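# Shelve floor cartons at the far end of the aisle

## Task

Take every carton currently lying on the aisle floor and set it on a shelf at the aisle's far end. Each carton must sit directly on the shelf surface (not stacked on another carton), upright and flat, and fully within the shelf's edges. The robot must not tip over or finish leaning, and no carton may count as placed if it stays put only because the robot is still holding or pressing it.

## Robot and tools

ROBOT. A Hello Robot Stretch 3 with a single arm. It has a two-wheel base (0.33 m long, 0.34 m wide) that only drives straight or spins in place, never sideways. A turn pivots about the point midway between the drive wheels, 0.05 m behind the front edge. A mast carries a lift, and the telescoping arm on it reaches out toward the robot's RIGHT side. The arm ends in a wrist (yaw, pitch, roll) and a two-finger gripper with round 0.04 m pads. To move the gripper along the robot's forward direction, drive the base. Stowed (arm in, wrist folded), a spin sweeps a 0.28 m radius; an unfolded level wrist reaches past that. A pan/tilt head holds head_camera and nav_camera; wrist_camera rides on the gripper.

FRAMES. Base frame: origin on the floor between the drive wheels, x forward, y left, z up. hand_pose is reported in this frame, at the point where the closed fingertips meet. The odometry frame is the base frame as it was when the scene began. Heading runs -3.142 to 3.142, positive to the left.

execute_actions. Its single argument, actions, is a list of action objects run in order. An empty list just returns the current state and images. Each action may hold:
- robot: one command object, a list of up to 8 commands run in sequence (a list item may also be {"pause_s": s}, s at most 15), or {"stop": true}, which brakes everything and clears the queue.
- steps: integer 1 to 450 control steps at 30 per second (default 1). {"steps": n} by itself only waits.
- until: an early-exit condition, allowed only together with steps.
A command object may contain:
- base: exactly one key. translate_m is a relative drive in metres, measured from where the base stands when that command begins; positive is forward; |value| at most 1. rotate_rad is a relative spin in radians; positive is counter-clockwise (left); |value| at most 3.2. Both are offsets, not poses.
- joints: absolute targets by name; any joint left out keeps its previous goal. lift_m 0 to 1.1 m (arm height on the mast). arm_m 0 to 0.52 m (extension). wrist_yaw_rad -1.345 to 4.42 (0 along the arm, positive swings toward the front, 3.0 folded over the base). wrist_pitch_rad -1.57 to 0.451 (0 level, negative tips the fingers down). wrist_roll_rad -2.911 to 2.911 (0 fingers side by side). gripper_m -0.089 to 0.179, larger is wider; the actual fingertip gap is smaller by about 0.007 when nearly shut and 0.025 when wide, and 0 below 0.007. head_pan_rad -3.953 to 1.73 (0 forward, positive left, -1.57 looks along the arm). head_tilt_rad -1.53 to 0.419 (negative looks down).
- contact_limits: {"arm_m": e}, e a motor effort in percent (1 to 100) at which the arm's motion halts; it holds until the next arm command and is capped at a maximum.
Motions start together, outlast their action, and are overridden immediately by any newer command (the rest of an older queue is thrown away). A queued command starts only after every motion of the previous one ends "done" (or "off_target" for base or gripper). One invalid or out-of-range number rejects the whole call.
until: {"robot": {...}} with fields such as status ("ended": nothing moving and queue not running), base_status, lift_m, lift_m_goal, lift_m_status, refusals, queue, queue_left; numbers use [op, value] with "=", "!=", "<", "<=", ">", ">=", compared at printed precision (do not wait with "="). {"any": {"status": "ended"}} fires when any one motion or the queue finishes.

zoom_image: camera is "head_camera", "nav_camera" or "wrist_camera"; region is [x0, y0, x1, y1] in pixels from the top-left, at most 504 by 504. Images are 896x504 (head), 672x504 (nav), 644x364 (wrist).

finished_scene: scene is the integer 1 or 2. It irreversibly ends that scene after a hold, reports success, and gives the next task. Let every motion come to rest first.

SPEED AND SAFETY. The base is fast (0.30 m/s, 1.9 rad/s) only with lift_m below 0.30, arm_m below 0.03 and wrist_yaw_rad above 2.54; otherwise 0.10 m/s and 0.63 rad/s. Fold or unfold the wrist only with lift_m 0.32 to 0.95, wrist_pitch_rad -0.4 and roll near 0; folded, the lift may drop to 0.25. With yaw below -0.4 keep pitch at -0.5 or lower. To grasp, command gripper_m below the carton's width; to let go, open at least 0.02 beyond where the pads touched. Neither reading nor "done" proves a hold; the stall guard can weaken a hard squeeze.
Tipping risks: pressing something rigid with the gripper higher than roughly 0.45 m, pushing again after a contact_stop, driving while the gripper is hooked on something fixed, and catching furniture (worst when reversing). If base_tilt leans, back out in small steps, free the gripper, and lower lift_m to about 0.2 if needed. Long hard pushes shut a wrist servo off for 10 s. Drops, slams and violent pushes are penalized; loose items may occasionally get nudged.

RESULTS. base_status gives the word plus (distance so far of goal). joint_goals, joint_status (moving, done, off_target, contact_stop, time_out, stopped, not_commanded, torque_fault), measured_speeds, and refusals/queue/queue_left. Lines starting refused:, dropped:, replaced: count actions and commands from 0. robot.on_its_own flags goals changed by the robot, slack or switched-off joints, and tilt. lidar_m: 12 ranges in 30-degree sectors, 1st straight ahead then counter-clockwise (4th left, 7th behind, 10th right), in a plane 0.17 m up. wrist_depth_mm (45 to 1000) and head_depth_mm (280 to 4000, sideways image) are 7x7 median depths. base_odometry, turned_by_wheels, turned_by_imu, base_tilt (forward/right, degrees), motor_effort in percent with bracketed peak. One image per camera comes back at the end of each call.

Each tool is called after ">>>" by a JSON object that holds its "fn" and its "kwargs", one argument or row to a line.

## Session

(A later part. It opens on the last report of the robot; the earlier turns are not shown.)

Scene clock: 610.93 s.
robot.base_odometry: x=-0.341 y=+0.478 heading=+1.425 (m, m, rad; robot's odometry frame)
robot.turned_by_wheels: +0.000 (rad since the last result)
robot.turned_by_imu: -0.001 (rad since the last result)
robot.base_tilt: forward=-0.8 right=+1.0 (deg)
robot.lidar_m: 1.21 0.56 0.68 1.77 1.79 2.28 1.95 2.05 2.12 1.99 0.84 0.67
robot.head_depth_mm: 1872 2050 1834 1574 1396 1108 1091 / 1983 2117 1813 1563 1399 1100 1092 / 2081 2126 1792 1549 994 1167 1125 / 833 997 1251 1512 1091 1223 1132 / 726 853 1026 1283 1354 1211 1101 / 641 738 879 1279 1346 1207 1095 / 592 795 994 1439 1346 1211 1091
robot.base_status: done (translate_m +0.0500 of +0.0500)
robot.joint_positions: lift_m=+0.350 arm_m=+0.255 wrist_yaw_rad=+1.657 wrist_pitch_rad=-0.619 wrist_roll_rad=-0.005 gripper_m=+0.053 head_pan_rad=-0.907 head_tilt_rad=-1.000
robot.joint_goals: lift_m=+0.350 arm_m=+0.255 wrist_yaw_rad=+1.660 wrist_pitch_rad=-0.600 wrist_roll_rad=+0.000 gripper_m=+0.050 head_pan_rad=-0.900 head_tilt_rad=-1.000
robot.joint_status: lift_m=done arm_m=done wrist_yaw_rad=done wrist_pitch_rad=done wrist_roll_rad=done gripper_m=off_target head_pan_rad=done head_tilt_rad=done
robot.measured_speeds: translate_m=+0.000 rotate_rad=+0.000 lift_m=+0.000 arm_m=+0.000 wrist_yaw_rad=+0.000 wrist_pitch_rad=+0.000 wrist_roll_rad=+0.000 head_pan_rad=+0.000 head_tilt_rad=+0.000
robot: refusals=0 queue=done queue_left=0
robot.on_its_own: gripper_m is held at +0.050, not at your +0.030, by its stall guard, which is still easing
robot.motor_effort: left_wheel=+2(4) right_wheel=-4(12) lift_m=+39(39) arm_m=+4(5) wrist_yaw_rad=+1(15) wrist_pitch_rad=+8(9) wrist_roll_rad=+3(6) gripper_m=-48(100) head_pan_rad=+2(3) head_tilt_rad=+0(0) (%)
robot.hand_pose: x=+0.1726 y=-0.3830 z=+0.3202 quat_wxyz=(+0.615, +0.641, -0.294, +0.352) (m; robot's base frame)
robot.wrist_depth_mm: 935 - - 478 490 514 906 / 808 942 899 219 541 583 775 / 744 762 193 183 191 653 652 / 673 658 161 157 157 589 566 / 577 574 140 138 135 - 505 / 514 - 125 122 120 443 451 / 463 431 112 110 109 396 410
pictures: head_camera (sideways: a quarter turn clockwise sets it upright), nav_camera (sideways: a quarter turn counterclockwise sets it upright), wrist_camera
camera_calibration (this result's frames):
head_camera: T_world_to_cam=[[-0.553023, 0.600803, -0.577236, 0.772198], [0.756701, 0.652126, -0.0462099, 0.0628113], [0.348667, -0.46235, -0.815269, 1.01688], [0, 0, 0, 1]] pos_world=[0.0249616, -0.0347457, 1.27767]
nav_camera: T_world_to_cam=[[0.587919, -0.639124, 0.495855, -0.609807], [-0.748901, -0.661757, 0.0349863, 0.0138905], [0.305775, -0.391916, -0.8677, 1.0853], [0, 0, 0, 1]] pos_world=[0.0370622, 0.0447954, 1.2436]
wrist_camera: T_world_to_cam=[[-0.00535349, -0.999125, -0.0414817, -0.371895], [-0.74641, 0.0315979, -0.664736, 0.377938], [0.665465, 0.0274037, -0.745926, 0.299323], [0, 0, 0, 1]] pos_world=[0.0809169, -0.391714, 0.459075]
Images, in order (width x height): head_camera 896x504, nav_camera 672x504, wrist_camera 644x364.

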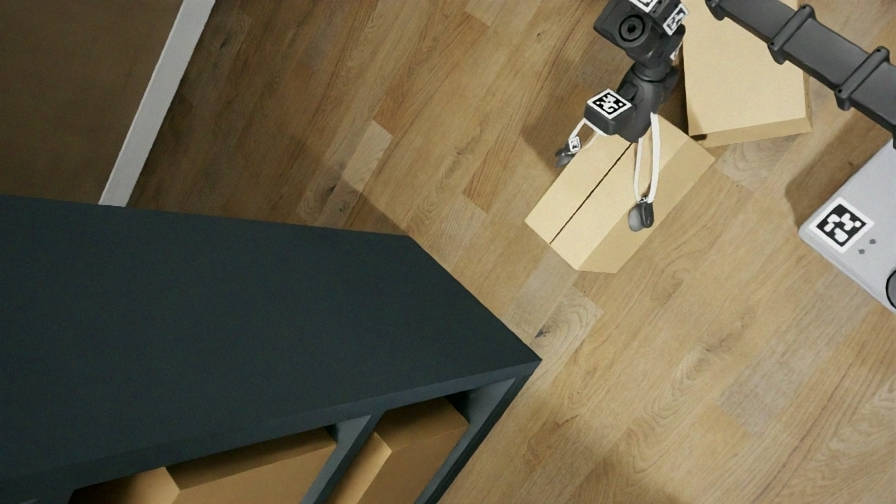

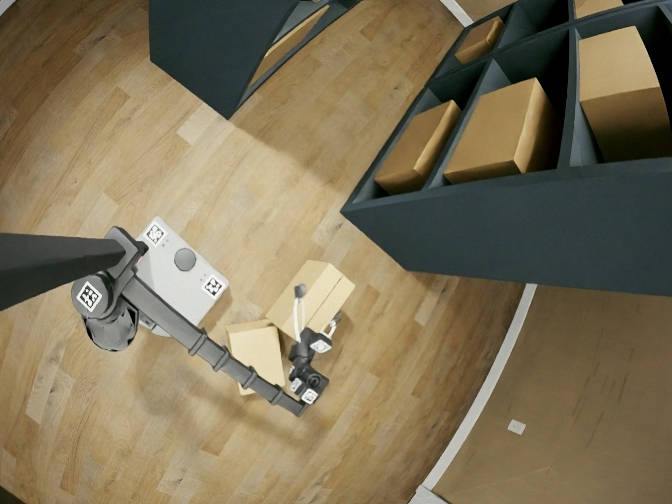

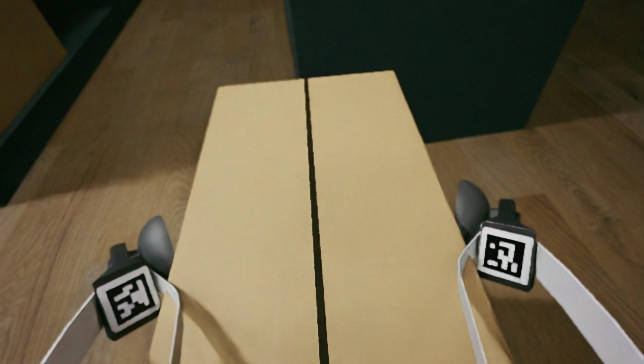

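>>> {"fn": "execute_actions", "kwargs": {
  "actions": [
    {"robot":[{"joints":{"lift_m":0.735,"arm_m":0.0,"wrist_yaw_rad":1.57,"wrist_pitch_rad":-0.5,"head_pan_rad":-0.6,"head_tilt_rad":-0.8}},{"base":{"translate_m":0.7}}],"steps":450,"until":{"robot":{"status":"ended"}}}
  ]
}}

Scene clock: 626.23 s.
robot.base_odometry: x=-0.240 y=+1.170 heading=+1.425 (m, m, rad; robot's odometry frame)
robot.turned_by_wheels: +0.000 (rad since the last result)
robot.turned_by_imu: -0.003 (rad since the last result)
robot.base_tilt: forward=-0.8 right=+1.0 (deg)
robot.lidar_m: 1.20 0.75 0.31 0.29 0.29 2.37 2.66 2.70 0.37 0.36 0.36 0.46
robot.head_depth_mm: 344 374 410 438 584 579 661 / 379 415 461 643 610 686 728 / 422 469 512 688 700 761 489 / 476 537 592 1075 864 541 478 / 546 622 925 1034 1330 545 520 / 654 721 885 1125 1444 1307 1135 / 766 1568 1341 1656 1500 1283 1124
robot.base_status: done (translate_m +0.7000 of +0.7000)
robot.joint_positions: lift_m=+0.735 arm_m=+0.000 wrist_yaw_rad=+1.573 wrist_pitch_rad=-0.525 wrist_roll_rad=-0.005 gripper_m=+0.107 head_pan_rad=-0.607 head_tilt_rad=-0.803
robot.joint_goals: lift_m=+0.735 arm_m=+0.000 wrist_yaw_rad=+1.570 wrist_pitch_rad=-0.500 wrist_roll_rad=+0.000 gripper_m=+0.106 head_pan_rad=-0.600 head_tilt_rad=-0.800
robot.joint_status: lift_m=done arm_m=done wrist_yaw_rad=done wrist_pitch_rad=done wrist_roll_rad=done gripper_m=off_target head_pan_rad=done head_tilt_rad=done
robot.measured_speeds: translate_m=+0.000 rotate_rad=+0.000 lift_m=+0.000 arm_m=+0.000 wrist_yaw_rad=+0.000 wrist_pitch_rad=+0.000 wrist_roll_rad=+0.000 head_pan_rad=+0.000 head_tilt_rad=+0.000
robot: refusals=0 queue=done queue_left=0
robot.on_its_own: gripper_m is held at +0.106, not at your +0.030, by its stall guard, which is not easing now
robot.motor_effort: left_wheel=+3(8) right_wheel=-4(5) lift_m=+38(40) arm_m=-5(5) wrist_yaw_rad=-3(6) wrist_pitch_rad=+11(14) wrist_roll_rad=+3(3) gripper_m=-23(51) head_pan_rad=+3(21) head_tilt_rad=+1(13) (%)
robot.hand_pose: x=+0.1882 y=-0.1451 z=+0.7242 quat_wxyz=(+0.614, +0.612, -0.351, +0.355) (m; robot's base frame)
robot.wrist_depth_mm: - - - - 637 261 192 / 797 - - 803 672 272 198 / 639 - 205 192 203 288 206 / 691 - 167 161 161 286 213 / 755 845 142 139 136 - 219 / 855 - 125 122 120 299 217 / 790 758 111 109 107 287 256
pictures: head_camera (sideways: a quarter turn clockwise sets it upright), nav_camera (sideways: a quarter turn counterclockwise sets it upright), wrist_camera
camera_calibration (this result's frames):
head_camera: T_world_to_cam=[[-0.599965, 0.33724, -0.725473, 0.965641], [0.538588, 0.840801, -0.0545606, 0.0750265], [0.591578, -0.423465, -0.686085, 0.847407], [0, 0, 0, 1]] pos_world=[0.0376348, -0.0298874, 1.28603]
nav_camera: T_world_to_cam=[[0.656889, -0.372069, 0.655791, -0.818594], [-0.526684, -0.848817, 0.0459813, -0.00178971], [0.539538, -0.375599, -0.753541, 0.935458], [0, 0, 0, 1]] pos_world=[0.0320675, 0.0452643, 1.24182]
wrist_camera: T_world_to_cam=[[-0.0856207, -0.995078, -0.0498884, -0.0955443], [-0.675541, 0.0947854, -0.731205, 0.694586], [0.732335, -0.0289047, -0.680331, 0.515484], [0, 0, 0, 1]] pos_world=[0.0835335, -0.146011, 0.853818]
Images, in order (width x height): head_camera 896x504, nav_camera 672x504, wrist_camera 644x364.

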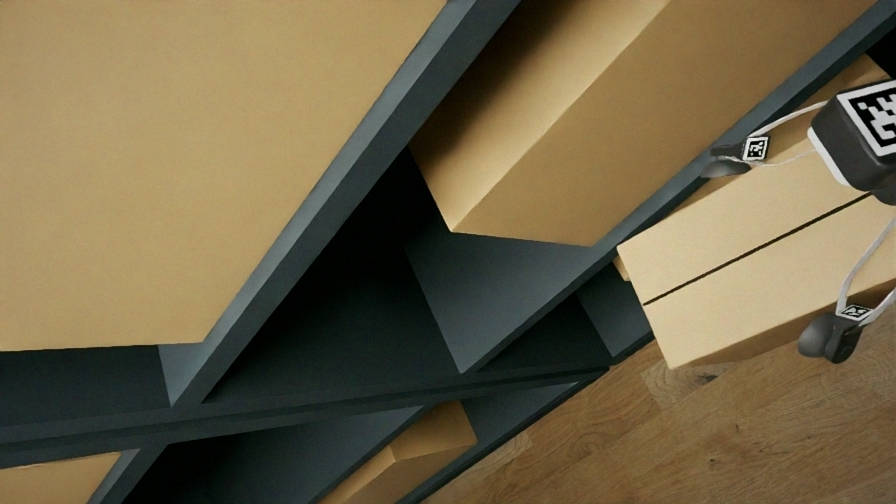

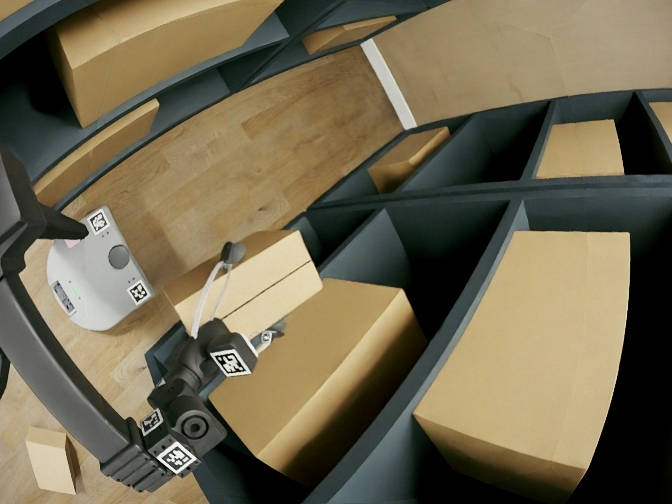

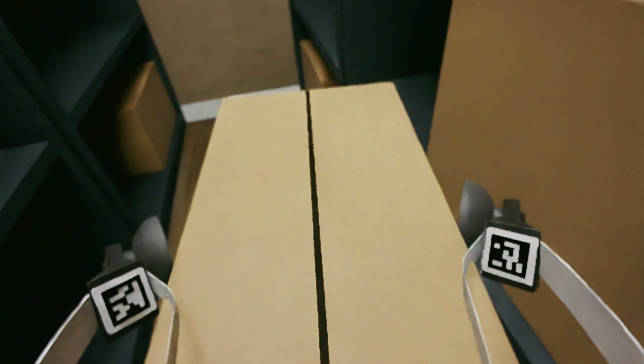

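>>> {"fn": "execute_actions", "kwargs": {
  "actions": [
    {"robot":[{"base":{"rotate_rad":0.03}},{"base":{"translate_m":0.95},"joints":{"head_pan_rad":-1.1,"head_tilt_rad":-0.8}}],"steps":450,"until":{"robot":{"status":"ended"}}}
  ]
}}

Scene clock: 640.27 s.
robot.base_odometry: x=-0.130 y=+2.114 heading=+1.455 (m, m, rad; robot's odometry frame)
robot.turned_by_wheels: +0.030 (rad since the last result)
robot.turned_by_imu: +0.026 (rad since the last result)
robot.base_tilt: forward=-0.8 right=+1.0 (deg)
robot.lidar_m: 0.74 0.57 0.44 0.69 0.41 0.72 1.10 0.57 0.30 0.45 0.34 0.37
robot.head_depth_mm: - - - 301 346 778 - / - - 288 321 362 776 701 / - - 297 343 381 770 697 / - - 311 369 850 764 - / - 294 333 393 884 759 475 / - 304 358 415 880 534 478 / 289 324 386 442 873 527 490
robot.base_status: done (translate_m +0.9500 of +0.9500)
robot.joint_positions: lift_m=+0.735 arm_m=+0.000 wrist_yaw_rad=+1.573 wrist_pitch_rad=-0.525 wrist_roll_rad=-0.005 gripper_m=+0.107 head_pan_rad=-1.093 head_tilt_rad=-0.803
robot.joint_goals: lift_m=+0.735 arm_m=+0.000 wrist_yaw_rad=+1.570 wrist_pitch_rad=-0.500 wrist_roll_rad=+0.000 gripper_m=+0.106 head_pan_rad=-1.100 head_tilt_rad=-0.800
robot.joint_status: lift_m=done arm_m=done wrist_yaw_rad=done wrist_pitch_rad=done wrist_roll_rad=done gripper_m=off_target head_pan_rad=done head_tilt_rad=done
robot.measured_speeds: translate_m=+0.000 rotate_rad=+0.000 lift_m=+0.000 arm_m=+0.000 wrist_yaw_rad=+0.000 wrist_pitch_rad=+0.000 wrist_roll_rad=+0.000 head_pan_rad=+0.000 head_tilt_rad=+0.000
robot: refusals=0 queue=done queue_left=0
robot.on_its_own: gripper_m is held at +0.106, not at your +0.030, by its stall guard, which is not easing now
robot.motor_effort: left_wheel=+0(4) right_wheel=+0(6) lift_m=+39(38) arm_m=-5(5) wrist_yaw_rad=-2(3) wrist_pitch_rad=+11(11) wrist_roll_rad=+3(3) gripper_m=-23(22) head_pan_rad=-3(27) head_tilt_rad=+1(2) (%)
robot.hand_pose: x=+0.1882 y=-0.1451 z=+0.7242 quat_wxyz=(+0.614, +0.612, -0.351, +0.355) (m; robot's base frame)
robot.wrist_depth_mm: 541 572 603 597 613 641 545 / 597 621 642 643 654 663 555 / 650 682 206 192 204 540 514 / 698 770 167 161 161 460 440 / 723 846 142 139 136 - 378 / 648 - 125 122 120 328 333 / 599 766 111 109 107 289 299
pictures: head_camera (sideways: a quarter turn clockwise sets it upright), nav_camera (sideways: a quarter turn counterclockwise sets it upright), wrist_camera
camera_calibration (this result's frames):
head_camera: T_world_to_cam=[[-0.373, 0.578411, -0.725473, 0.964256], [0.868932, 0.491916, -0.0545606, 0.0730114], [0.325313, -0.650738, -0.686085, 0.849031], [0, 0, 0, 1]] pos_world=[0.0200251, -0.0411557, 1.28603]
nav_camera: T_world_to_cam=[[0.407067, -0.635795, 0.655791, -0.817071], [-0.86215, -0.504563, 0.0459813, 0.000256632], [0.301653, -0.584107, -0.753541, 0.936909], [0, 0, 0, 1]] pos_world=[0.0502019, 0.027896, 1.24182]
wrist_camera: T_world_to_cam=[[-0.0856206, -0.995078, -0.0498883, -0.0955404], [-0.675541, 0.0947853, -0.731205, 0.694585], [0.732335, -0.0289047, -0.680331, 0.515484], [0, 0, 0, 1]] pos_world=[0.0835335, -0.146007, 0.853818]
Images, in order (width x height): head_camera 896x504, nav_camera 672x504, wrist_camera 644x364.

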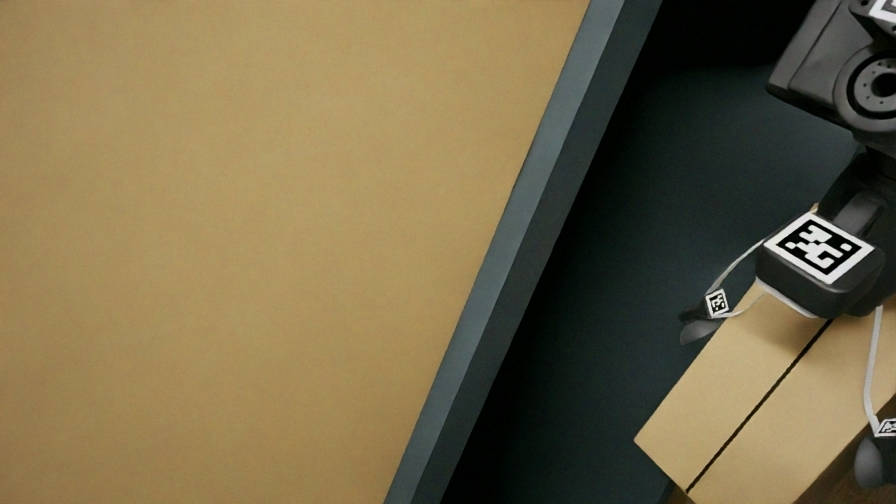

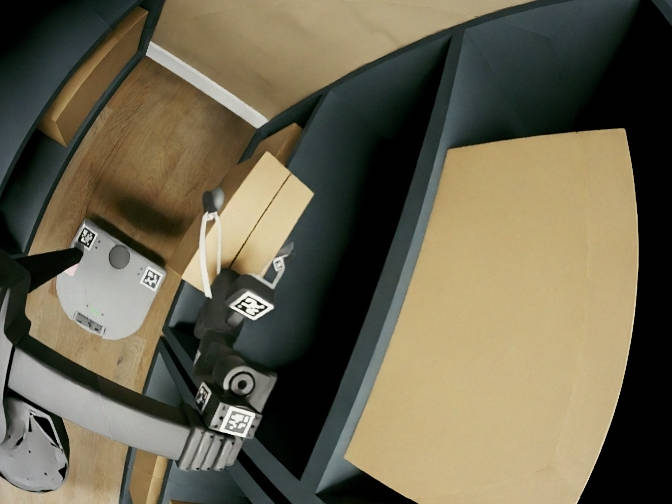

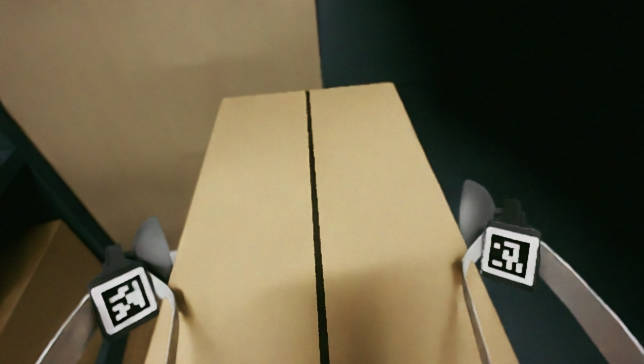

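>>> {"fn": "execute_actions", "kwargs": {
  "actions": [
    {"robot":[{"base":{"translate_m":0.06}},{"joints":{"arm_m":0.13,"lift_m":0.73},"contact_limits":{"arm_m":30}}],"steps":450,"until":{"robot":{"status":"ended"}}}
  ]
}}

Scene clock: 646.67 s.
robot.base_odometry: x=-0.123 y=+2.174 heading=+1.455 (m, m, rad; robot's odometry frame)
robot.turned_by_wheels: +0.000 (rad since the last result)
robot.turned_by_imu: +0.027 (rad since the last result)
robot.base_tilt: forward=-2.3 right=-1.3 (deg)
robot.lidar_m: 0.68 0.55 0.40 0.55 0.41 0.46 1.20 0.40 0.34 0.68 0.32 0.38
robot.head_depth_mm: - 285 307 349 386 - 697 / - 292 325 372 406 840 705 / - 305 345 399 892 - 728 / 291 322 368 424 933 551 615 / 302 343 395 449 635 566 1033 / 319 365 426 478 920 644 1115 / 339 403 520 1009 913 1009 1150
robot.base_status: done (translate_m +0.0600 of +0.0600)
robot.joint_positions: lift_m=+0.730 arm_m=+0.128 wrist_yaw_rad=+1.570 wrist_pitch_rad=-0.525 wrist_roll_rad=-0.004 gripper_m=+0.107 head_pan_rad=-1.093 head_tilt_rad=-0.801
robot.joint_goals: lift_m=+0.730 arm_m=+0.130 wrist_yaw_rad=+1.570 wrist_pitch_rad=-0.500 wrist_roll_rad=+0.000 gripper_m=+0.106 head_pan_rad=-1.100 head_tilt_rad=-0.800
robot.joint_status: lift_m=done arm_m=done wrist_yaw_rad=done wrist_pitch_rad=done wrist_roll_rad=done gripper_m=off_target head_pan_rad=done head_tilt_rad=done
robot.measured_speeds: translate_m=+0.000 rotate_rad=+0.000 lift_m=+0.000 arm_m=+0.000 wrist_yaw_rad=+0.000 wrist_pitch_rad=+0.000 wrist_roll_rad=+0.000 head_pan_rad=+0.000 head_tilt_rad=+0.000
robot: refusals=0 queue=done queue_left=0
robot.on_its_own: gripper_m is held at +0.106, not at your +0.030, by its stall guard, which is not easing now; arm_m is at rest, and its effort (+27) is outside its rest range (-14 to +14)
robot.motor_effort: left_wheel=-7(12) right_wheel=+1(6) lift_m=+39(39) arm_m=+27(36) wrist_yaw_rad=+0(2) wrist_pitch_rad=+11(11) wrist_roll_rad=+2(3) gripper_m=-24(24) head_pan_rad=-3(2) head_tilt_rad=+0(1) (%)
robot.contact_limits: arm_m 30 (drawing in: default 30, maximum 49; extending or still: default 41, maximum 66)
robot.hand_pose: x=+0.1883 y=-0.2735 z=+0.7192 quat_wxyz=(+0.614, +0.612, -0.352, +0.354) (m; robot's base frame)
robot.wrist_depth_mm: 517 531 563 535 555 580 455 / 557 585 603 571 615 628 469 / 621 640 208 193 557 597 480 / 681 717 168 162 162 516 471 / 763 786 143 139 136 - 417 / 776 - 125 122 120 351 360 / 714 821 111 108 107 310 321
pictures: head_camera (sideways: a quarter turn clockwise sets it upright), nav_camera (sideways: a quarter turn counterclockwise sets it upright), wrist_camera
camera_calibration (this result's frames):
head_camera: T_world_to_cam=[[-0.371834, 0.576852, -0.727311, 0.966645], [0.869228, 0.491381, -0.0546605, 0.0731398], [0.325856, -0.652524, -0.684128, 0.846483], [0, 0, 0, 1]] pos_world=[0.0200255, -0.0411999, 1.28615]
nav_camera: T_world_to_cam=[[0.40596, -0.634417, 0.657808, -0.819692], [-0.862441, -0.504052, 0.0461197, 0.0000780164], [0.30231, -0.586044, -0.751772, 0.934605], [0, 0, 0, 1]] pos_world=[0.0502891, 0.0277321, 1.24181]
wrist_camera: T_world_to_cam=[[-0.0889027, -0.994755, -0.0505856, -0.222348], [-0.675036, 0.0975178, -0.731312, 0.703879], [0.732409, -0.0308685, -0.680165, 0.507695], [0, 0, 0, 1]] pos_world=[0.0835355, -0.274151, 0.848824]
Images, in order (width x height): head_camera 896x504, nav_camera 672x504, wrist_camera 644x364.

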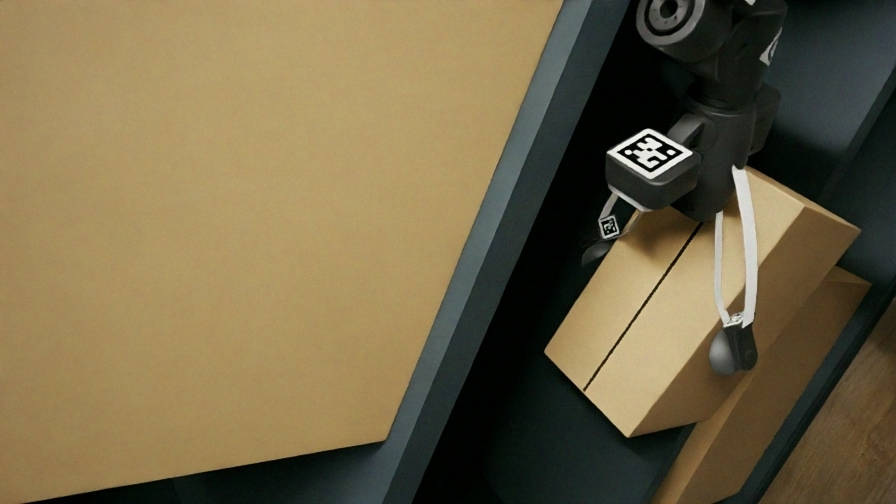

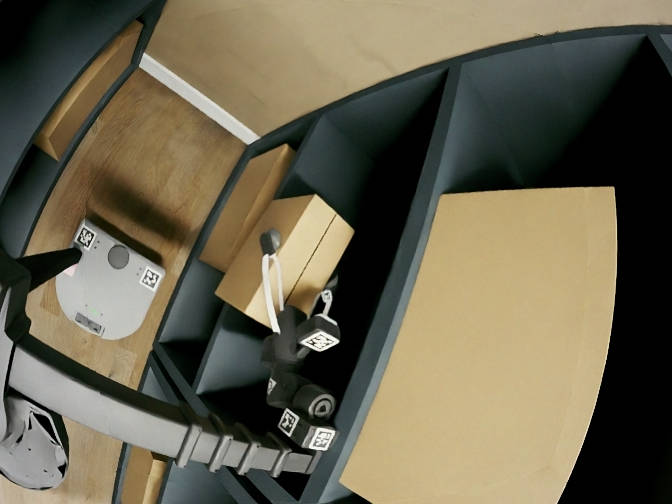

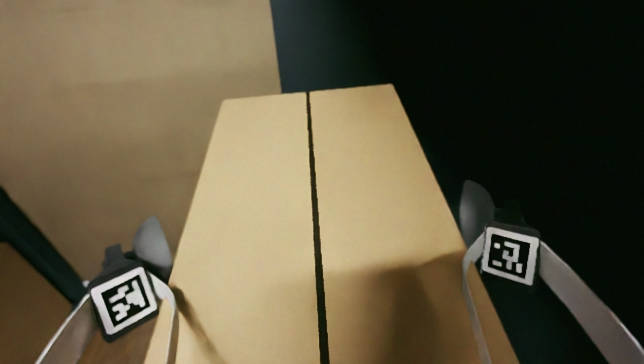

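>>> {"fn": "execute_actions", "kwargs": {
  "actions": [
    {"robot":[{"joints":{"arm_m":0.09}},{"joints":{"lift_m":0.712},"base":{"translate_m":0.04}},{"joints":{"arm_m":0.2},"contact_limits":{"arm_m":28}}],"steps":450,"until":{"robot":{"status":"ended"}}}
  ]
}}

Scene clock: 653.63 s.
robot.base_odometry: x=-0.119 y=+2.213 heading=+1.456 (m, m, rad; robot's odometry frame)
robot.turned_by_wheels: +0.000 (rad since the last result)
robot.turned_by_imu: -0.074 (rad since the last result)
robot.base_tilt: forward=-0.9 right=+1.0 (deg)
robot.lidar_m: 0.65 0.62 0.41 0.40 0.43 0.45 1.00 0.42 0.35 0.64 0.29 0.35
robot.head_depth_mm: - - - 294 335 749 680 / - - - 304 349 746 678 / - - 288 323 365 597 686 / - - 298 346 616 637 848 / - - 309 370 638 725 924 / - 292 329 391 861 758 1078 / - 299 351 413 875 799 1105
robot.base_status: done (translate_m +0.0400 of +0.0400)
robot.joint_positions: lift_m=+0.712 arm_m=+0.200 wrist_yaw_rad=+1.570 wrist_pitch_rad=-0.525 wrist_roll_rad=-0.004 gripper_m=+0.107 head_pan_rad=-1.094 head_tilt_rad=-0.800
robot.joint_goals: lift_m=+0.712 arm_m=+0.200 wrist_yaw_rad=+1.570 wrist_pitch_rad=-0.500 wrist_roll_rad=+0.000 gripper_m=+0.106 head_pan_rad=-1.100 head_tilt_rad=-0.800
robot.joint_status: lift_m=done arm_m=done wrist_yaw_rad=done wrist_pitch_rad=done wrist_roll_rad=done gripper_m=off_target head_pan_rad=done head_tilt_rad=done
robot.measured_speeds: translate_m=+0.000 rotate_rad=+0.000 lift_m=+0.000 arm_m=+0.000 wrist_yaw_rad=+0.000 wrist_pitch_rad=+0.000 wrist_roll_rad=+0.000 head_pan_rad=+0.000 head_tilt_rad=+0.000
robot: refusals=0 queue=done queue_left=0
robot.on_its_own: gripper_m is held at +0.106, not at your +0.030, by its stall guard, which is not easing now
robot.motor_effort: left_wheel=+1(6) right_wheel=-2(12) lift_m=+31(38) arm_m=+5(28) wrist_yaw_rad=+0(0) wrist_pitch_rad=+11(11) wrist_roll_rad=+2(2) gripper_m=-23(25) head_pan_rad=-2(3) head_tilt_rad=+0(0) (%)
robot.contact_limits: arm_m 28 (drawing in: default 30, maximum 49; extending or still: default 41, maximum 66)
robot.hand_pose: x=+0.1883 y=-0.3450 z=+0.7015 quat_wxyz=(+0.614, +0.612, -0.352, +0.354) (m; robot's base frame)
robot.wrist_depth_mm: 486 502 497 520 555 441 328 / 528 551 538 567 607 465 338 / 574 619 205 191 203 467 349 / 635 692 167 161 161 427 366 / 714 754 142 139 136 - 343 / 800 - 125 122 120 303 309 / 842 797 111 109 107 268 277
pictures: head_camera (sideways: a quarter turn clockwise sets it upright), nav_camera (sideways: a quarter turn counterclockwise sets it upright), wrist_camera
camera_calibration (this result's frames):
head_camera: T_world_to_cam=[[-0.371771, 0.576879, -0.727322, 0.966659], [0.869278, 0.491292, -0.0546611, 0.0731403], [0.325795, -0.652567, -0.684116, 0.846468], [0, 0, 0, 1]] pos_world=[0.0200214, -0.0412015, 1.28615]
nav_camera: T_world_to_cam=[[0.405891, -0.634448, 0.657821, -0.819708], [-0.862493, -0.503964, 0.0461206, 0.0000772347], [0.302257, -0.586085, -0.751761, 0.934591], [0, 0, 0, 1]] pos_world=[0.0502923, 0.0277268, 1.24181]
wrist_camera: T_world_to_cam=[[-0.0888917, -0.994755, -0.050602, -0.29438], [-0.674908, 0.097517, -0.731429, 0.698021], [0.732528, -0.0308663, -0.680037, 0.493351], [0, 0, 0, 1]] pos_world=[0.0835389, -0.345677, 0.831154]
Images, in order (width x height): head_camera 896x504, nav_camera 672x504, wrist_camera 644x364.

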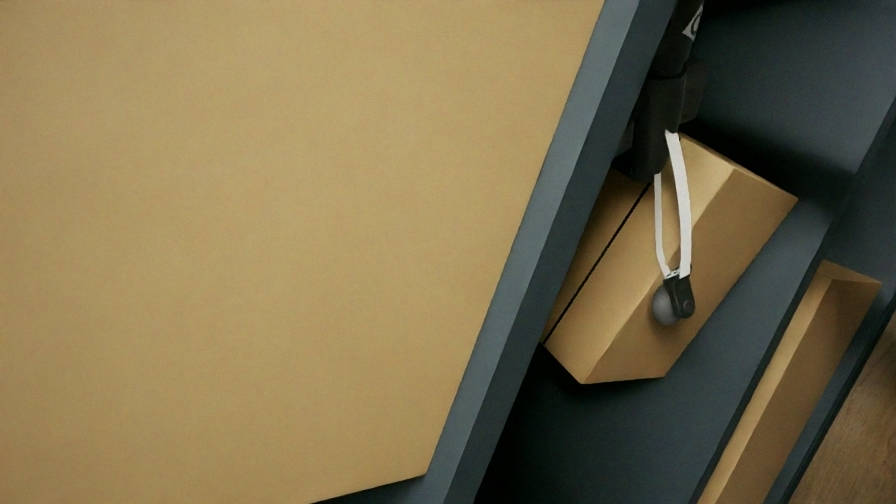

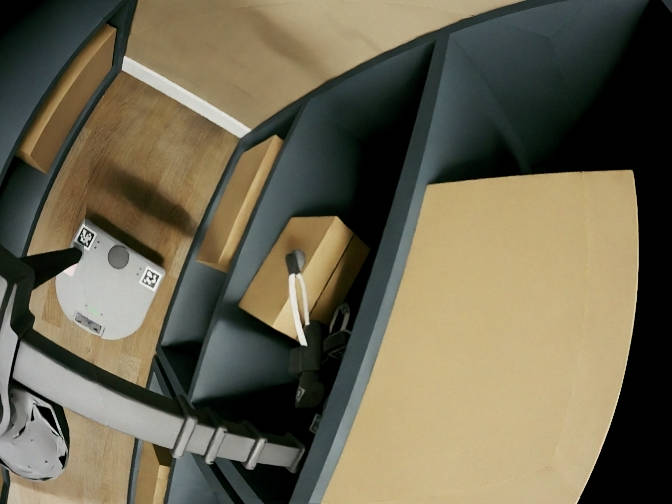

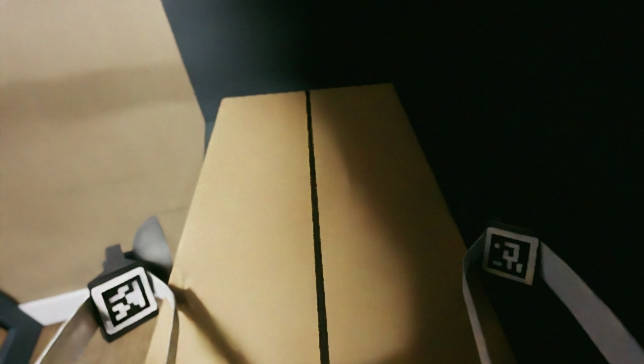

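>>> {"fn": "execute_actions", "kwargs": {
  "actions": [
    {"robot":[{"joints":{"arm_m":0.42},"contact_limits":{"arm_m":35}},{"joints":{"lift_m":0.695}},{"joints":{"gripper_m":0.17}},{"joints":{"wrist_pitch_rad":-0.25,"lift_m":0.71}},{"joints":{"arm_m":0.0}},{"base":{"rotate_rad":0.06}}],"steps":450,"until":{"robot":{"status":"ended"}}}
  ]
}}

Scene clock: 666.47 s.
robot.base_odometry: x=-0.119 y=+2.213 heading=+1.515 (m, m, rad; robot's odometry frame)
robot.turned_by_wheels: +0.060 (rad since the last result)
robot.turned_by_imu: +0.059 (rad since the last result)
robot.base_tilt: forward=-0.9 right=+0.9 (deg)
robot.lidar_m: 0.65 0.57 0.40 0.43 0.43 0.47 1.17 0.40 0.35 0.53 0.29 0.36
robot.head_depth_mm: - - - 295 335 762 705 / - - - 308 353 777 701 / - - 292 330 369 771 688 / - - 302 356 833 763 - / - 288 322 383 868 748 949 / - 298 347 408 884 789 1083 / 285 319 472 444 874 944 1129
robot.base_status: done (rotate_rad +0.0598 of +0.0600)
robot.joint_positions: lift_m=+0.710 arm_m=+0.000 wrist_yaw_rad=+1.570 wrist_pitch_rad=-0.271 wrist_roll_rad=-0.002 gripper_m=+0.170 head_pan_rad=-1.094 head_tilt_rad=-0.800
robot.joint_goals: lift_m=+0.710 arm_m=+0.000 wrist_yaw_rad=+1.570 wrist_pitch_rad=-0.250 wrist_roll_rad=+0.000 gripper_m=+0.170 head_pan_rad=-1.100 head_tilt_rad=-0.800
robot.joint_status: lift_m=done arm_m=done wrist_yaw_rad=done wrist_pitch_rad=done wrist_roll_rad=done gripper_m=done head_pan_rad=done head_tilt_rad=done
robot.measured_speeds: translate_m=+0.000 rotate_rad=+0.000 lift_m=+0.000 arm_m=+0.000 wrist_yaw_rad=+0.000 wrist_pitch_rad=+0.000 wrist_roll_rad=+0.000 head_pan_rad=+0.000 head_tilt_rad=+0.000
robot: refusals=0 queue=done queue_left=0
robot.motor_effort: left_wheel=-3(5) right_wheel=+5(7) lift_m=+37(41) arm_m=-5(5) wrist_yaw_rad=+0(0) wrist_pitch_rad=+9(9) wrist_roll_rad=+1(2) gripper_m=+0(99) head_pan_rad=-2(3) head_tilt_rad=+0(0) (%)
robot.hand_pose: x=+0.2191 y=-0.1457 z=+0.7568 quat_wxyz=(+0.564, +0.562, -0.427, +0.428) (m; robot's base frame)
robot.wrist_depth_mm: 456 474 496 502 488 513 520 / 488 512 524 537 529 549 550 / 521 540 566 569 564 593 561 / 554 572 605 617 598 613 561 / 592 621 649 669 515 501 474 / 624 688 717 750 429 397 384 / 622 739 775 808 370 347 333
pictures: head_camera (sideways: a quarter turn clockwise sets it upright), nav_camera (sideways: a quarter turn counterclockwise sets it upright), wrist_camera
camera_calibration (this result's frames):
head_camera: T_world_to_cam=[[-0.371771, 0.576879, -0.727322, 0.966659], [0.869278, 0.491292, -0.0546611, 0.0731403], [0.325795, -0.652567, -0.684116, 0.846468], [0, 0, 0, 1]] pos_world=[0.0200214, -0.0412015, 1.28615]
nav_camera: T_world_to_cam=[[0.405891, -0.634448, 0.65782, -0.819708], [-0.862493, -0.503964, 0.0461206, 0.0000772507], [0.302256, -0.586085, -0.751761, 0.934592], [0, 0, 0, 1]] pos_world=[0.0502923, 0.0277268, 1.24181]
wrist_camera: T_world_to_cam=[[-0.0736489, -0.994626, -0.0727615, -0.0771188], [-0.469331, 0.0989429, -0.877461, 0.805462], [0.879945, -0.0304748, -0.474096, 0.326419], [0, 0, 0, 1]] pos_world=[0.0851182, -0.146452, 0.855904]
Images, in order (width x height): head_camera 896x504, nav_camera 672x504, wrist_camera 644x364.

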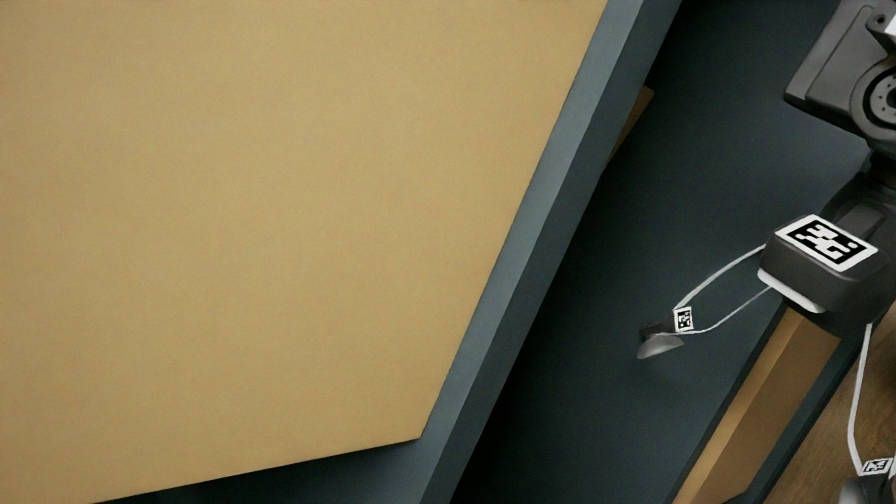

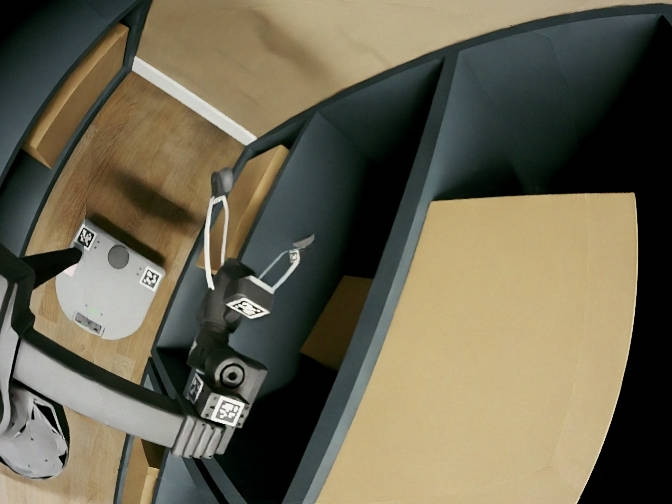

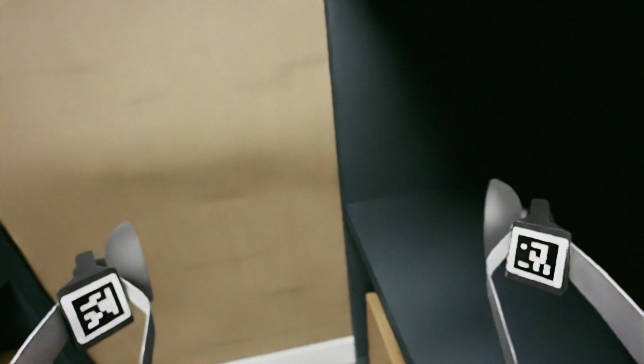

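>>> {"fn": "execute_actions", "kwargs": {
  "actions": [
    {"robot":[{"joints":{"lift_m":0.28,"wrist_pitch_rad":-0.4}},{"joints":{"wrist_yaw_rad":3.0,"gripper_m":0.0,"head_pan_rad":-1.6,"head_tilt_rad":-1.0}},{"joints":{"lift_m":0.25}},{"base":{"translate_m":-0.9}}],"steps":450,"until":{"robot":{"status":"ended"}}},
    {"robot":{"base":{"translate_m":-0.85}},"steps":450,"until":{"robot":{"status":"ended"}}}
  ]
}}

Scene clock: 684.03 s.
robot.base_odometry: x=-0.166 y=+1.365 heading=+1.515 (m, m, rad; robot's odometry frame)
robot.turned_by_wheels: +0.000 (rad since the last result)
robot.turned_by_imu: +0.001 (rad since the last result)
robot.base_tilt: forward=-0.9 right=+1.0 (deg)
robot.lidar_m: 1.03 0.59 0.34 0.32 0.32 0.42 2.85 0.47 0.35 0.33 0.34 0.60
robot.head_depth_mm: - 288 314 361 543 531 653 / - 295 333 386 555 569 695 / 285 309 354 407 575 631 860 / 293 327 378 429 586 708 967 / 304 347 405 454 865 791 1103 / 321 369 435 967 881 1177 1125 / 340 395 470 832 867 1151 1137
robot.base_status: done (translate_m -0.8500 of -0.8500)
robot.joint_positions: lift_m=+0.514 arm_m=+0.000 wrist_yaw_rad=+1.573 wrist_pitch_rad=-0.414 wrist_roll_rad=-0.006 gripper_m=+0.170 head_pan_rad=-1.094 head_tilt_rad=-0.800
robot.joint_goals: lift_m=+0.514 arm_m=+0.000 wrist_yaw_rad=+1.570 wrist_pitch_rad=-0.400 wrist_roll_rad=+0.000 gripper_m=+0.170 head_pan_rad=-1.100 head_tilt_rad=-0.800
robot.joint_status: lift_m=contact_stop arm_m=done wrist_yaw_rad=done wrist_pitch_rad=done wrist_roll_rad=done gripper_m=done head_pan_rad=done head_tilt_rad=done
robot.measured_speeds: translate_m=+0.000 rotate_rad=+0.000 lift_m=+0.000 arm_m=+0.000 wrist_yaw_rad=+0.000 wrist_pitch_rad=+0.000 wrist_roll_rad=+0.000 head_pan_rad=+0.000 head_tilt_rad=+0.000
robot: refusals=0 queue=done queue_left=0
robot.on_its_own: lift_m is slack since a contact_stop, until your next command for it (your +0.280 is given up)
robot.motor_effort: left_wheel=-3(9) right_wheel=+5(14) lift_m=+34(39) arm_m=-4(5) wrist_yaw_rad=-3(13) wrist_pitch_rad=+6(27) wrist_roll_rad=+3(20) gripper_m=+2(5) head_pan_rad=-1(3) head_tilt_rad=+0(0) (%)
robot.hand_pose: x=+0.2035 y=-0.1447 z=+0.5272 quat_wxyz=(+0.593, +0.591, -0.384, +0.389) (m; robot's base frame)
robot.wrist_depth_mm: - - - - 418 423 436 / - - - - 383 312 291 / 873 - - - 511 247 219 / 942 - - - 574 252 178 / 594 899 899 887 651 670 168 / 557 789 782 753 660 341 315 / 603 680 676 650 592 312 288
pictures: head_camera (sideways: a quarter turn clockwise sets it upright), nav_camera (sideways: a quarter turn counterclockwise sets it upright), wrist_camera
dropped: robot: command 0 of its queue: lift_m: contact_stop
camera_calibration (this result's frames):
head_camera: T_world_to_cam=[[-0.371771, 0.576879, -0.727322, 0.966658], [0.869278, 0.491292, -0.0546611, 0.0731403], [0.325795, -0.652567, -0.684116, 0.846468], [0, 0, 0, 1]] pos_world=[0.0200214, -0.0412015, 1.28615]
nav_camera: T_world_to_cam=[[0.405891, -0.634448, 0.65782, -0.819708], [-0.862493, -0.503964, 0.0461206, 0.0000772543], [0.302256, -0.586085, -0.751761, 0.934592], [0, 0, 0, 1]] pos_world=[0.0502923, 0.0277268, 1.24181]
wrist_camera: T_world_to_cam=[[-0.0783641, -0.995207, -0.0584942, -0.100684], [-0.590427, 0.0936084, -0.801644, 0.580511], [0.803278, -0.0282836, -0.594933, 0.310956], [0, 0, 0, 1]] pos_world=[0.0850751, -0.145748, 0.644472]
Images, in order (width x height): head_camera 896x504, nav_camera 672x504, wrist_camera 644x364.

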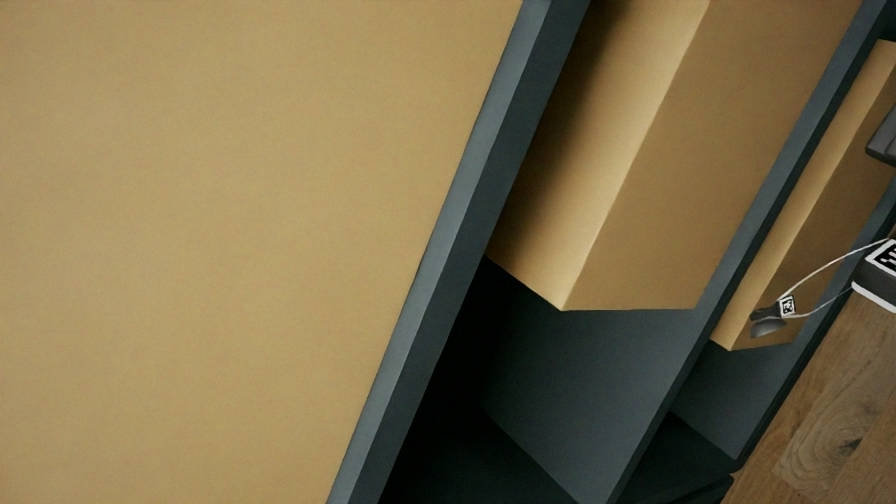

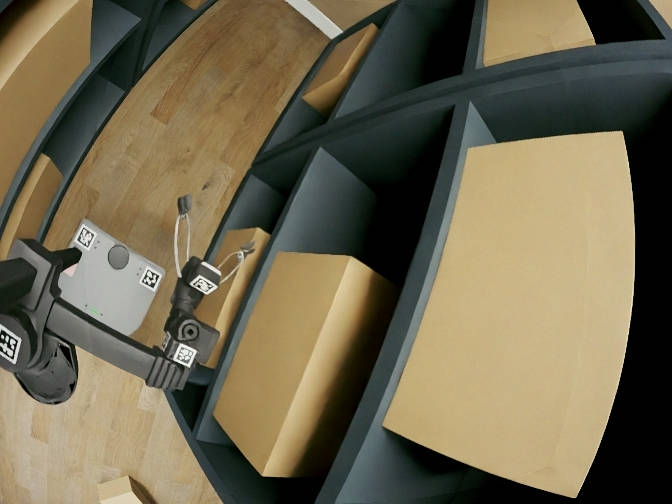

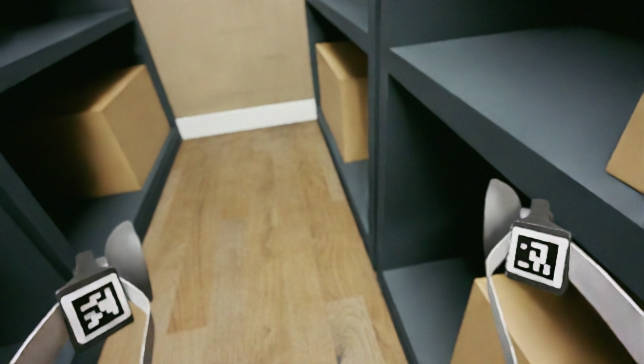

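>>> {"fn": "execute_actions", "kwargs": {
  "actions": [
    {"robot":[{"joints":{"lift_m":0.56,"gripper_m":0.0,"wrist_yaw_rad":1.8,"head_pan_rad":-1.6,"head_tilt_rad":-1.1}},{"base":{"translate_m":-0.9}},{"joints":{"lift_m":0.35}}],"steps":450,"until":{"robot":{"status":"ended"}}}
  ]
}}

Scene clock: 700.53 s.
robot.base_odometry: x=-0.216 y=+0.466 heading=+1.515 (m, m, rad; robot's odometry frame)
robot.turned_by_wheels: +0.000 (rad since the last result)
robot.turned_by_imu: +0.001 (rad since the last result)
robot.base_tilt: forward=-0.8 right=+0.9 (deg)
robot.lidar_m: 1.23 0.59 0.72 1.81 1.85 2.42 1.96 2.03 2.04 1.94 0.82 0.65
robot.head_depth_mm: 1907 1911 1670 1486 1343 1212 1110 / 1928 1910 1667 1469 1325 1204 1122 / 1925 1898 1668 1464 1195 - - / 1920 1874 1634 1462 1318 - - / 1915 1849 1638 1462 1310 1231 1099 / 1913 1851 1620 1455 1307 1199 1090 / 1923 1844 1613 1448 1307 1186 1090
robot.base_status: done (translate_m -0.9000 of -0.9000)
robot.joint_positions: lift_m=+0.350 arm_m=+0.000 wrist_yaw_rad=+1.797 wrist_pitch_rad=-0.416 wrist_roll_rad=-0.006 gripper_m=+0.000 head_pan_rad=-1.593 head_tilt_rad=-1.086
robot.joint_goals: lift_m=+0.350 arm_m=+0.000 wrist_yaw_rad=+1.800 wrist_pitch_rad=-0.400 wrist_roll_rad=+0.000 gripper_m=+0.000 head_pan_rad=-1.600 head_tilt_rad=-1.100
robot.joint_status: lift_m=done arm_m=done wrist_yaw_rad=done wrist_pitch_rad=done wrist_roll_rad=done gripper_m=done head_pan_rad=done head_tilt_rad=done
robot.measured_speeds: translate_m=+0.000 rotate_rad=+0.000 lift_m=+0.000 arm_m=+0.000 wrist_yaw_rad=+0.000 wrist_pitch_rad=+0.000 wrist_roll_rad=+0.000 head_pan_rad=+0.000 head_tilt_rad=+0.000
robot: refusals=0 queue=done queue_left=0
robot.motor_effort: left_wheel=-3(7) right_wheel=+5(5) lift_m=+29(38) arm_m=-3(3) wrist_yaw_rad=+2(0) wrist_pitch_rad=+7(7) wrist_roll_rad=+3(3) gripper_m=-3(98) head_pan_rad=-2(25) head_tilt_rad=-5(18) (%)
robot.hand_pose: x=+0.1976 y=-0.0949 z=+0.3633 quat_wxyz=(+0.546, +0.631, -0.315, +0.452) (m; robot's base frame)
robot.wrist_depth_mm: 445 - - - - 604 403 / 481 608 - - - 604 443 / 530 560 966 - 942 511 483 / 596 607 799 823 768 555 529 / 679 667 684 - 650 605 584 / 619 608 584 550 548 536 527 / 524 515 504 499 484 468 463
pictures: head_camera (sideways: a quarter turn clockwise sets it upright), nav_camera (sideways: a quarter turn counterclockwise sets it upright), wrist_camera
camera_calibration (this result's frames):
head_camera: T_world_to_cam=[[-0.0460034, 0.861656, -0.505404, 0.675528], [0.998706, 0.028687, -0.0419971, 0.0558456], [-0.0216885, -0.506682, -0.86186, 1.0797], [0, 0, 0, 1]] pos_world=[-0.0012796, -0.0366094, 1.27431]
nav_camera: T_world_to_cam=[[0.0488711, -0.906256, 0.419896, -0.507577], [-0.998754, -0.0400735, 0.0297535, 0.0222307], [-0.0101376, -0.420827, -0.907084, 1.1384], [0, 0, 0, 1]] pos_world=[0.0585495, 0.0199654, 1.24509]
wrist_camera: T_world_to_cam=[[0.144075, -0.987822, -0.0587389, -0.104313], [-0.597653, -0.0395519, -0.800779, 0.429478], [0.788703, 0.150478, -0.596073, 0.23984], [0, 0, 0, 1]] pos_world=[0.0825447, -0.122147, 0.480752]
Images, in order (width x height): head_camera 896x504, nav_camera 672x504, wrist_camera 644x364.

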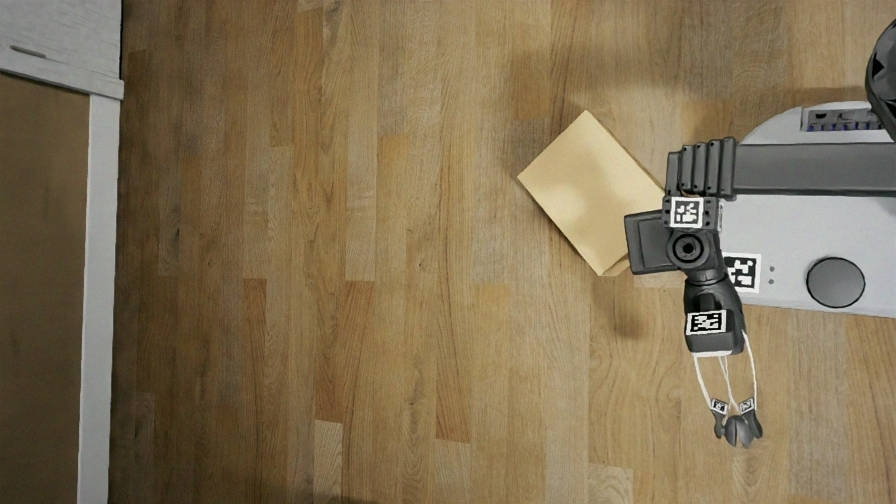

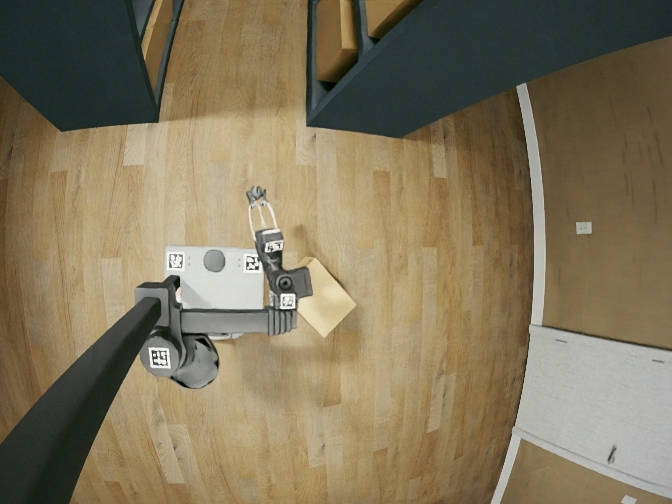

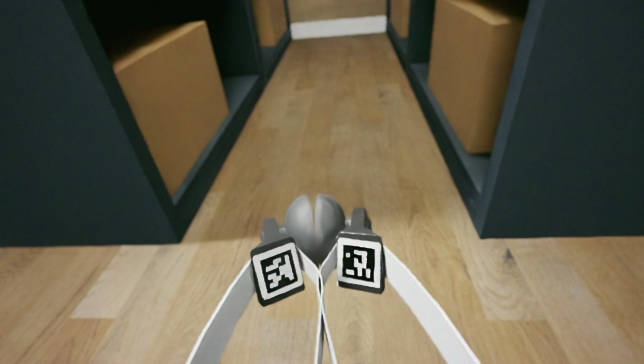

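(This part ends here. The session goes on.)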